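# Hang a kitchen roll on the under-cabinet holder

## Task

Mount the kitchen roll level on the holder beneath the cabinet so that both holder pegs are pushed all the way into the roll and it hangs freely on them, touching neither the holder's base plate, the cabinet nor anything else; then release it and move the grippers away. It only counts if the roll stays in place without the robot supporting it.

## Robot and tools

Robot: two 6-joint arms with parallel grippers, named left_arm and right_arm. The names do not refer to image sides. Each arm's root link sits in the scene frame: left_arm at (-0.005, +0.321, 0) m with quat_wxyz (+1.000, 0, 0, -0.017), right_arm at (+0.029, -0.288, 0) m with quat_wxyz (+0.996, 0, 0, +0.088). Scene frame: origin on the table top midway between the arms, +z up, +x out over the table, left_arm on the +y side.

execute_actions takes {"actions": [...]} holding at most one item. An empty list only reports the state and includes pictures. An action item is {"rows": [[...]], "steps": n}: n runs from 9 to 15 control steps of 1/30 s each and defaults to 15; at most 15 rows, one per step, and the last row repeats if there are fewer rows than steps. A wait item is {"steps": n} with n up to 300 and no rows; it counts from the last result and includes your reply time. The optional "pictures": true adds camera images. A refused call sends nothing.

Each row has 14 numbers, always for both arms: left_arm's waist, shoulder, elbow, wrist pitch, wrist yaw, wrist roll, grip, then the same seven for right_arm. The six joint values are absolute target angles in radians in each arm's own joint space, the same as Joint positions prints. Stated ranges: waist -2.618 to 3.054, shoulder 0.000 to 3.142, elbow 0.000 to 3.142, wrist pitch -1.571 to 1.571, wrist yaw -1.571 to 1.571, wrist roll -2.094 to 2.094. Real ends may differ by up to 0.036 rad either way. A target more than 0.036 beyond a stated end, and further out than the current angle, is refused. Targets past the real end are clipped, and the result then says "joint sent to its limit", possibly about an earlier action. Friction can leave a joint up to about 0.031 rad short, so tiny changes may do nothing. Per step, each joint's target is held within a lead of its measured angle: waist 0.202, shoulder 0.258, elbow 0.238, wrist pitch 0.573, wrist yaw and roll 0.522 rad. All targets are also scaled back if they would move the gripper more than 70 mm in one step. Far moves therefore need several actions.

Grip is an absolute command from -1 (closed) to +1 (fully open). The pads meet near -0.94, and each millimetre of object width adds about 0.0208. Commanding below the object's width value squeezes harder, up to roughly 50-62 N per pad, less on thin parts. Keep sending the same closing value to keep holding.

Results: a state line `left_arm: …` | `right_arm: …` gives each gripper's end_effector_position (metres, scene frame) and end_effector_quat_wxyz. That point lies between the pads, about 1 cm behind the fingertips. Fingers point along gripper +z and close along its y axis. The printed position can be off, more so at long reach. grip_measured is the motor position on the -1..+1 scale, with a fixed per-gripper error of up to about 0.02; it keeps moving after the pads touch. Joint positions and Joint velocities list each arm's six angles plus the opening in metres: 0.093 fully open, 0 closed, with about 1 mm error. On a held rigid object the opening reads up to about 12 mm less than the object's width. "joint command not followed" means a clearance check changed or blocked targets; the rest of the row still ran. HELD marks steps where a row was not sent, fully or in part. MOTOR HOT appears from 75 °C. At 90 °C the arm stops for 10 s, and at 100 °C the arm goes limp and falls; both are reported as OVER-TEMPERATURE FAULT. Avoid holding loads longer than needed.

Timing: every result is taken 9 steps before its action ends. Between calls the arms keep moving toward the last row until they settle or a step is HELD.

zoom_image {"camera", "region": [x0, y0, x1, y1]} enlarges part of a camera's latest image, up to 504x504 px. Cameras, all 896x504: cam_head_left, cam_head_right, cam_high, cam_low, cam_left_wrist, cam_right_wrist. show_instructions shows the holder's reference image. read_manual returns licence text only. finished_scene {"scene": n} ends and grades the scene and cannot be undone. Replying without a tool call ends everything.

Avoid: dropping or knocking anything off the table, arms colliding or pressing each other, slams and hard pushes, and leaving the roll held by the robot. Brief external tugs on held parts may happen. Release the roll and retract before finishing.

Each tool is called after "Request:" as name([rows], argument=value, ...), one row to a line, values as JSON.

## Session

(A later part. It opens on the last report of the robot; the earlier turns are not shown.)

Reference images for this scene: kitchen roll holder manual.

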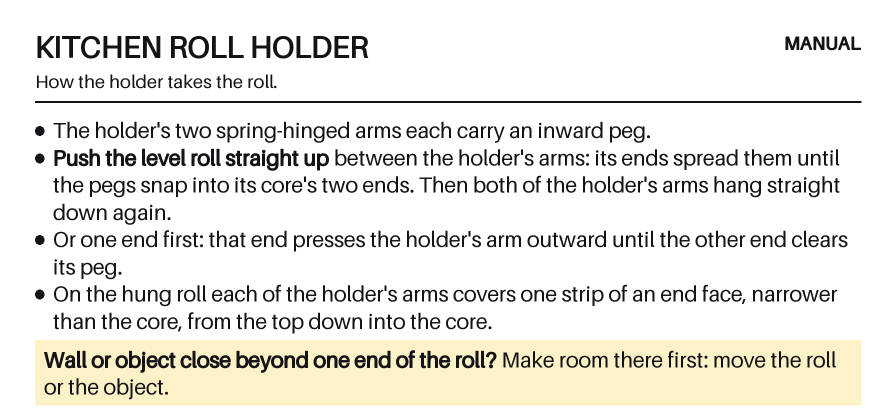

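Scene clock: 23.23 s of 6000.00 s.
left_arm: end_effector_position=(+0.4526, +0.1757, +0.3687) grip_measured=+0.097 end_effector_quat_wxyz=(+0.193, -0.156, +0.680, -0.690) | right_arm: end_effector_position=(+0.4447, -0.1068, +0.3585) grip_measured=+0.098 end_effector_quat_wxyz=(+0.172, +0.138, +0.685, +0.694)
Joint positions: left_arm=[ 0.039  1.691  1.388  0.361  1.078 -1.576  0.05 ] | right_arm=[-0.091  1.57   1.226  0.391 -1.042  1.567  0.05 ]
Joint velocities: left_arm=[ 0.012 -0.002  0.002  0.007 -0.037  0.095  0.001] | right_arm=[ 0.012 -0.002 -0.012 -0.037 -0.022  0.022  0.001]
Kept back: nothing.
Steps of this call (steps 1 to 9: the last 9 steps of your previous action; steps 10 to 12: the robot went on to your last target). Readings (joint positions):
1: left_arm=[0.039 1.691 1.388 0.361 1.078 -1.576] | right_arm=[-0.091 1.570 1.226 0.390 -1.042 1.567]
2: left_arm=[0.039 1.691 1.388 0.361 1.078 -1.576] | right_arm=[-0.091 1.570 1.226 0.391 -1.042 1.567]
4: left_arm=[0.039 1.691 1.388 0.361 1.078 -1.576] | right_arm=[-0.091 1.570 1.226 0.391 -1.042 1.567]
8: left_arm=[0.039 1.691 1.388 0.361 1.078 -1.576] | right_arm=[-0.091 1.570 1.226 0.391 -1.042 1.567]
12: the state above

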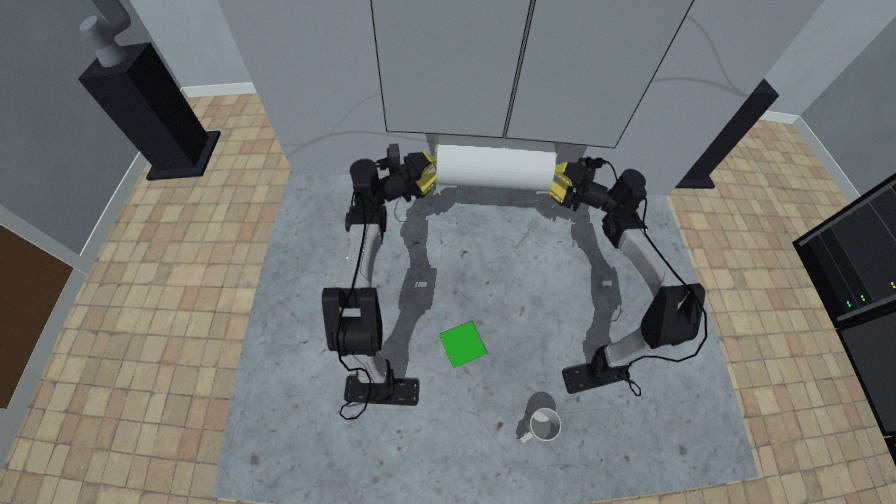

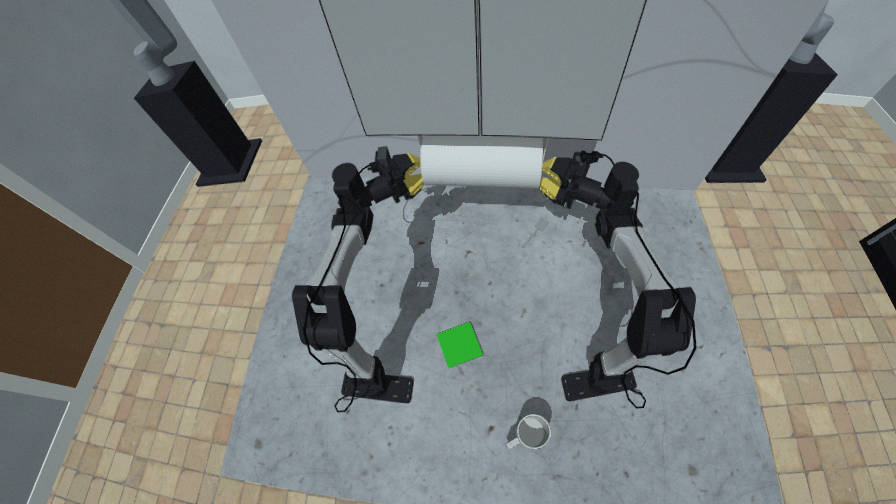

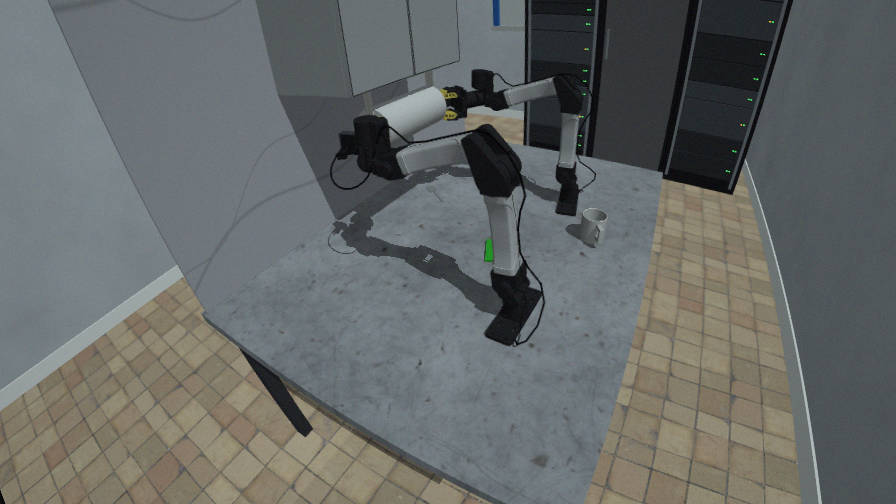

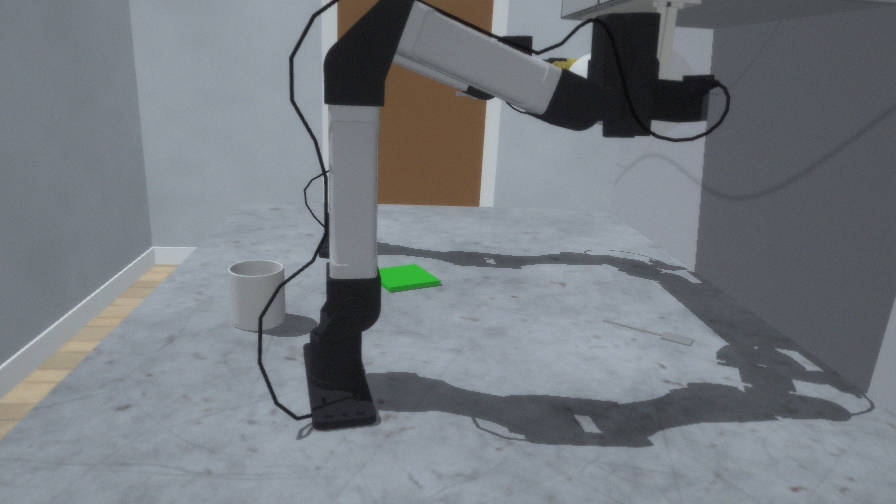

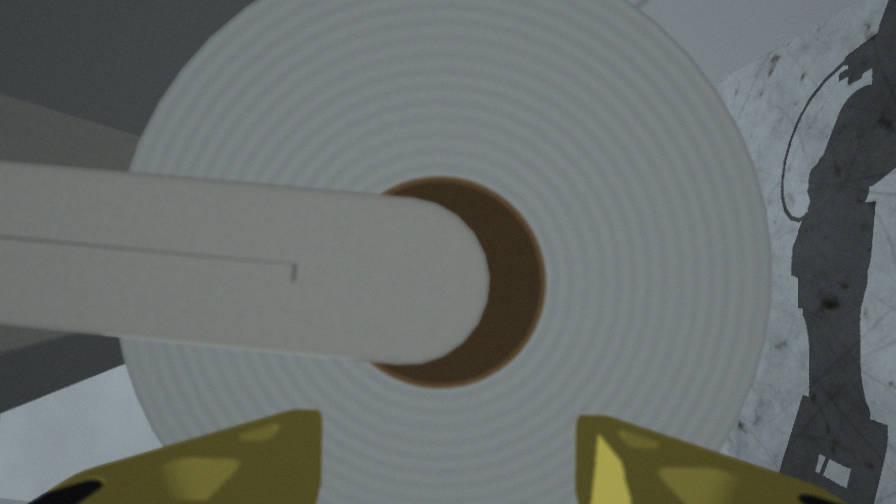

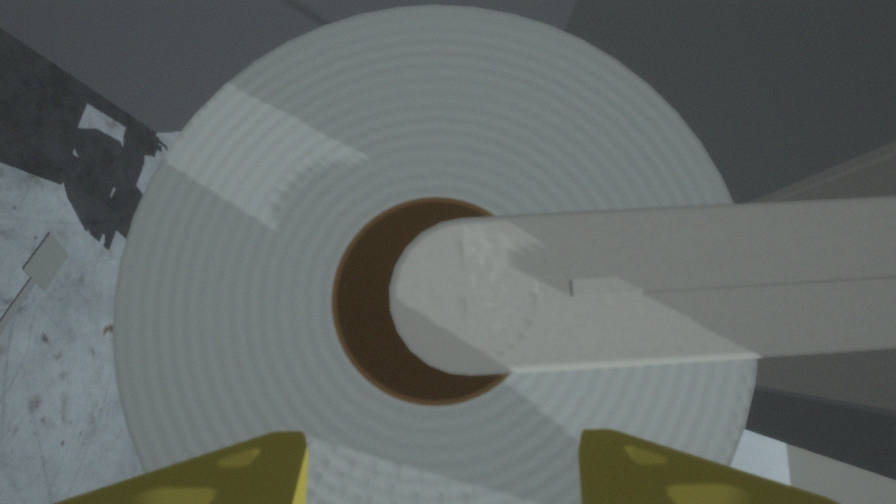

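Request:
execute_actions([
  {"rows":[[0.02,1.68,1.37,0.37,1.12,-1.57,0.1,-0.07,1.56,1.21,0.40,-1.07,1.57,0.1],[0.05,1.68,1.37,0.37,1.08,-1.57,0.1,-0.10,1.56,1.21,0.40,-1.04,1.57,0.1],[0.08,1.68,1.37,0.37,1.08,-1.57,0.1,-0.13,1.56,1.21,0.40,-1.04,1.57,0.1],[0.12,1.68,1.37,0.37,1.08,-1.57,0.1,-0.17,1.56,1.21,0.40,-1.04,1.57,0.1]],"steps":10},
])

Request:
execute_actions([
  {"rows":[[0.3,1.1,0.75,0.37,1.08,-1.57,0.1,-0.35,1.0,0.6,0.40,-1.04,1.57,0.1]],"steps":15},
])

Request:
execute_actions([
  {"steps":30},
], pictures=true)

Scene clock: 23.70 s of 6000.00 s.
left_arm: end_effector_position=(+0.4538, +0.1778, +0.3688) grip_measured=+0.097 end_effector_quat_wxyz=(+0.196, -0.159, +0.679, -0.690) | right_arm: end_effector_position=(+0.4456, -0.1083, +0.3585) grip_measured=+0.098 end_effector_quat_wxyz=(+0.174, +0.140, +0.685, +0.694)
Joint positions: left_arm=[ 0.043  1.691  1.388  0.361  1.073 -1.576  0.05 ] | right_arm=[-0.094  1.57   1.226  0.391 -1.04   1.567  0.05 ]
Joint velocities: left_arm=[ 0.066  0.007 -0.012 -0.051 -0.125 -0.037  0.001] | right_arm=[-0.046 -0.017 -0.012 -0.022 -0.007 -0.007 -0.001]
Steps of this call (steps 1 to 13: the robot went on to your last target; step 14: the first step of this action). Readings (joint positions):
14: the state above

Scene clock: 24.20 s of 6000.00 s.
left_arm: end_effector_position=(+0.3734, +0.2773, +0.3459) grip_measured=+0.097 end_effector_quat_wxyz=(+0.279, -0.265, +0.651, -0.654) | right_arm: end_effector_position=(+0.3711, -0.2060, +0.3358) grip_measured=+0.098 end_effector_quat_wxyz=(+0.273, +0.231, +0.657, +0.663)
Joint positions: left_arm=[ 0.314  1.281  0.944  0.361  1.062 -1.574  0.05 ] | right_arm=[-0.362  1.137  0.792  0.401 -1.026  1.567  0.05 ]
Joint velocities: left_arm=[ 0.31  -2.689 -2.381 -0.037 -0.037 -0.037  0.001] | right_arm=[-0.125 -2.611 -2.21   0.037 -0.051 -0.007  0.   ]
Steps of this call (steps 1 to 9: the last 9 steps of your previous action; steps 10 to 15: the first 6 steps of this action). Readings (joint positions):
10: left_arm=[0.137 1.666 1.355 0.369 1.074 -1.575] | right_arm=[-0.185 1.543 1.194 0.401 -1.036 1.567]
11: left_arm=[0.167 1.610 1.281 0.366 1.075 -1.575] | right_arm=[-0.221 1.482 1.119 0.399 -1.037 1.567]
13: left_arm=[0.258 1.461 1.115 0.360 1.070 -1.574] | right_arm=[-0.318 1.319 0.953 0.395 -1.031 1.567]
15: the state above

Scene clock: 25.20 s of 6000.00 s.
left_arm: end_effector_position=(+0.3250, +0.2584, +0.3334) grip_measured=+0.097 end_effector_quat_wxyz=(+0.275, -0.247, +0.655, -0.659) | right_arm: end_effector_position=(+0.3342, -0.1956, +0.3055) grip_measured=+0.098 end_effector_quat_wxyz=(+0.256, +0.233, +0.662, +0.665)
Joint positions: left_arm=[ 0.304  1.089  0.766  0.367  1.085 -1.574  0.05 ] | right_arm=[-0.355  0.99   0.617  0.403 -1.044  1.567  0.05 ]
Joint velocities: left_arm=[-0.002 -0.002 -0.007 -0.051 -0.081  0.022  0.   ] | right_arm=[ 0.002 -0.007  0.012 -0.037  0.007 -0.037 -0.001]
Kept back: nothing.
Steps of this call (steps 1 to 9: the last 9 steps of your previous action; steps 10 to 30: the robot went on to your last target). Readings (joint positions):
1: left_arm=[0.317 1.195 0.870 0.362 1.064 -1.574] | right_arm=[-0.361 1.061 0.725 0.407 -1.031 1.567]
2: left_arm=[0.313 1.131 0.819 0.362 1.073 -1.574] | right_arm=[-0.358 1.012 0.678 0.410 -1.039 1.567]
4: left_arm=[0.305 1.081 0.780 0.366 1.085 -1.574] | right_arm=[-0.355 0.989 0.636 0.411 -1.045 1.567]
8: left_arm=[0.304 1.087 0.768 0.367 1.085 -1.574] | right_arm=[-0.355 0.990 0.617 0.402 -1.044 1.567]
30: the state above
All arms were judged still, so your last target was given up. Only a new action makes them travel on or press farther. Fingers that are still opening or closing keep moving.

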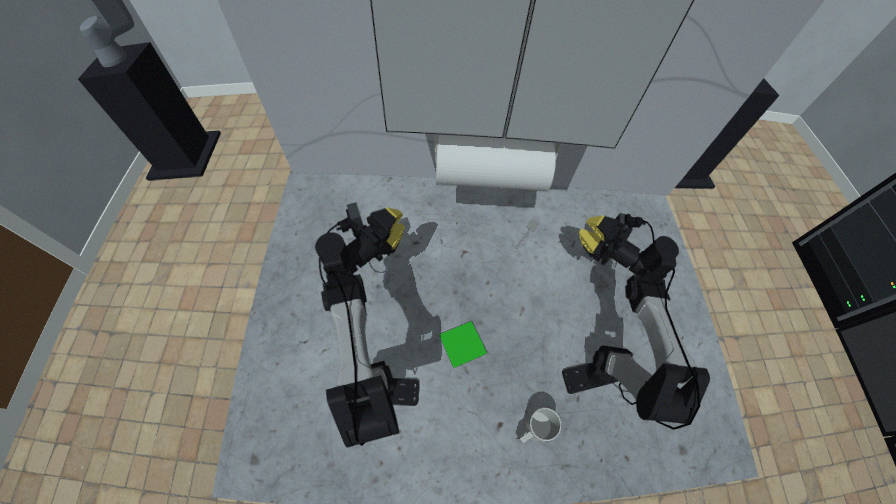

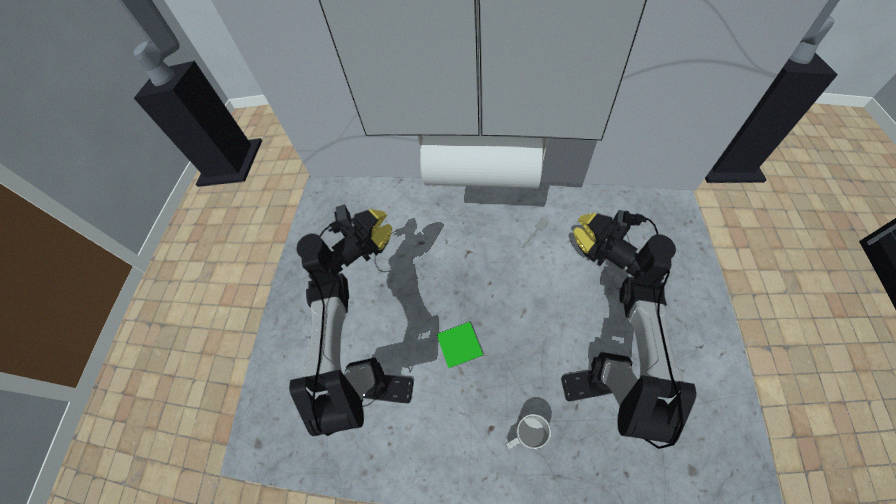

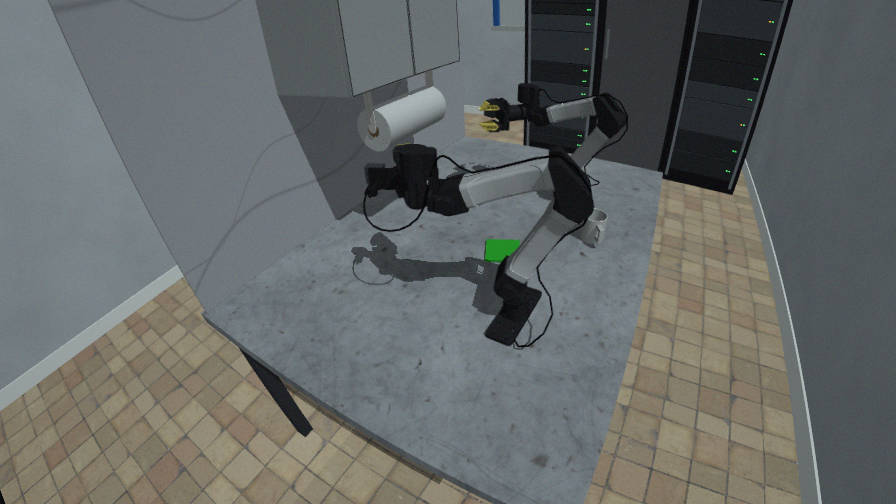

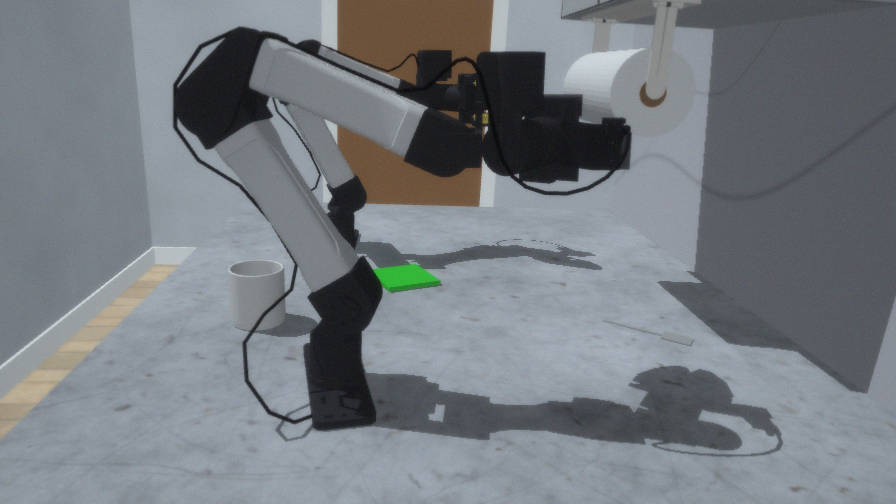

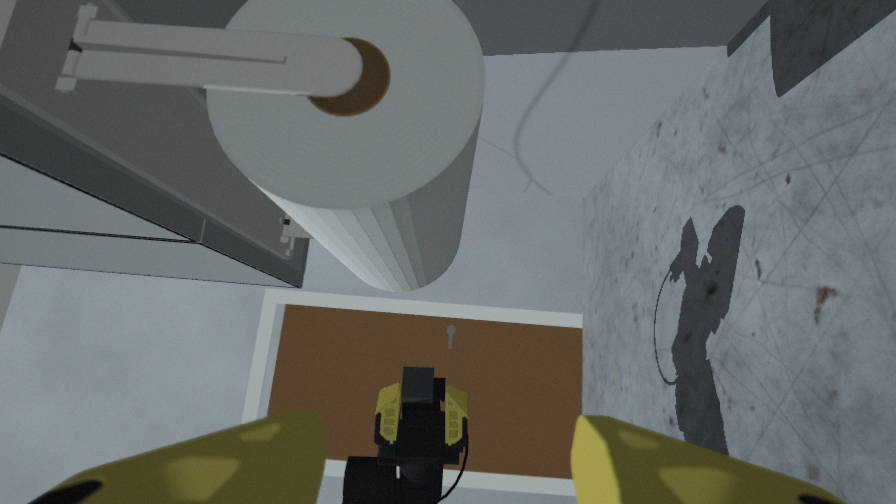

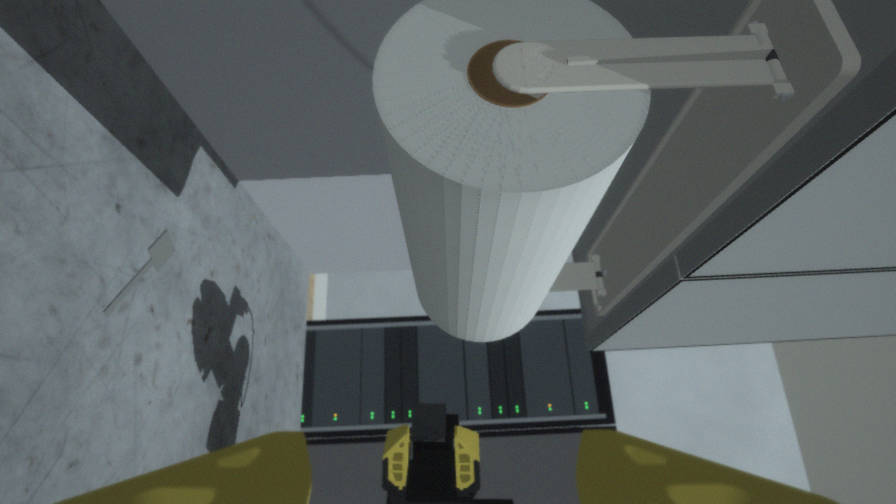

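Request:
finished_scene(scene=2)

The scene is finished: the task was done.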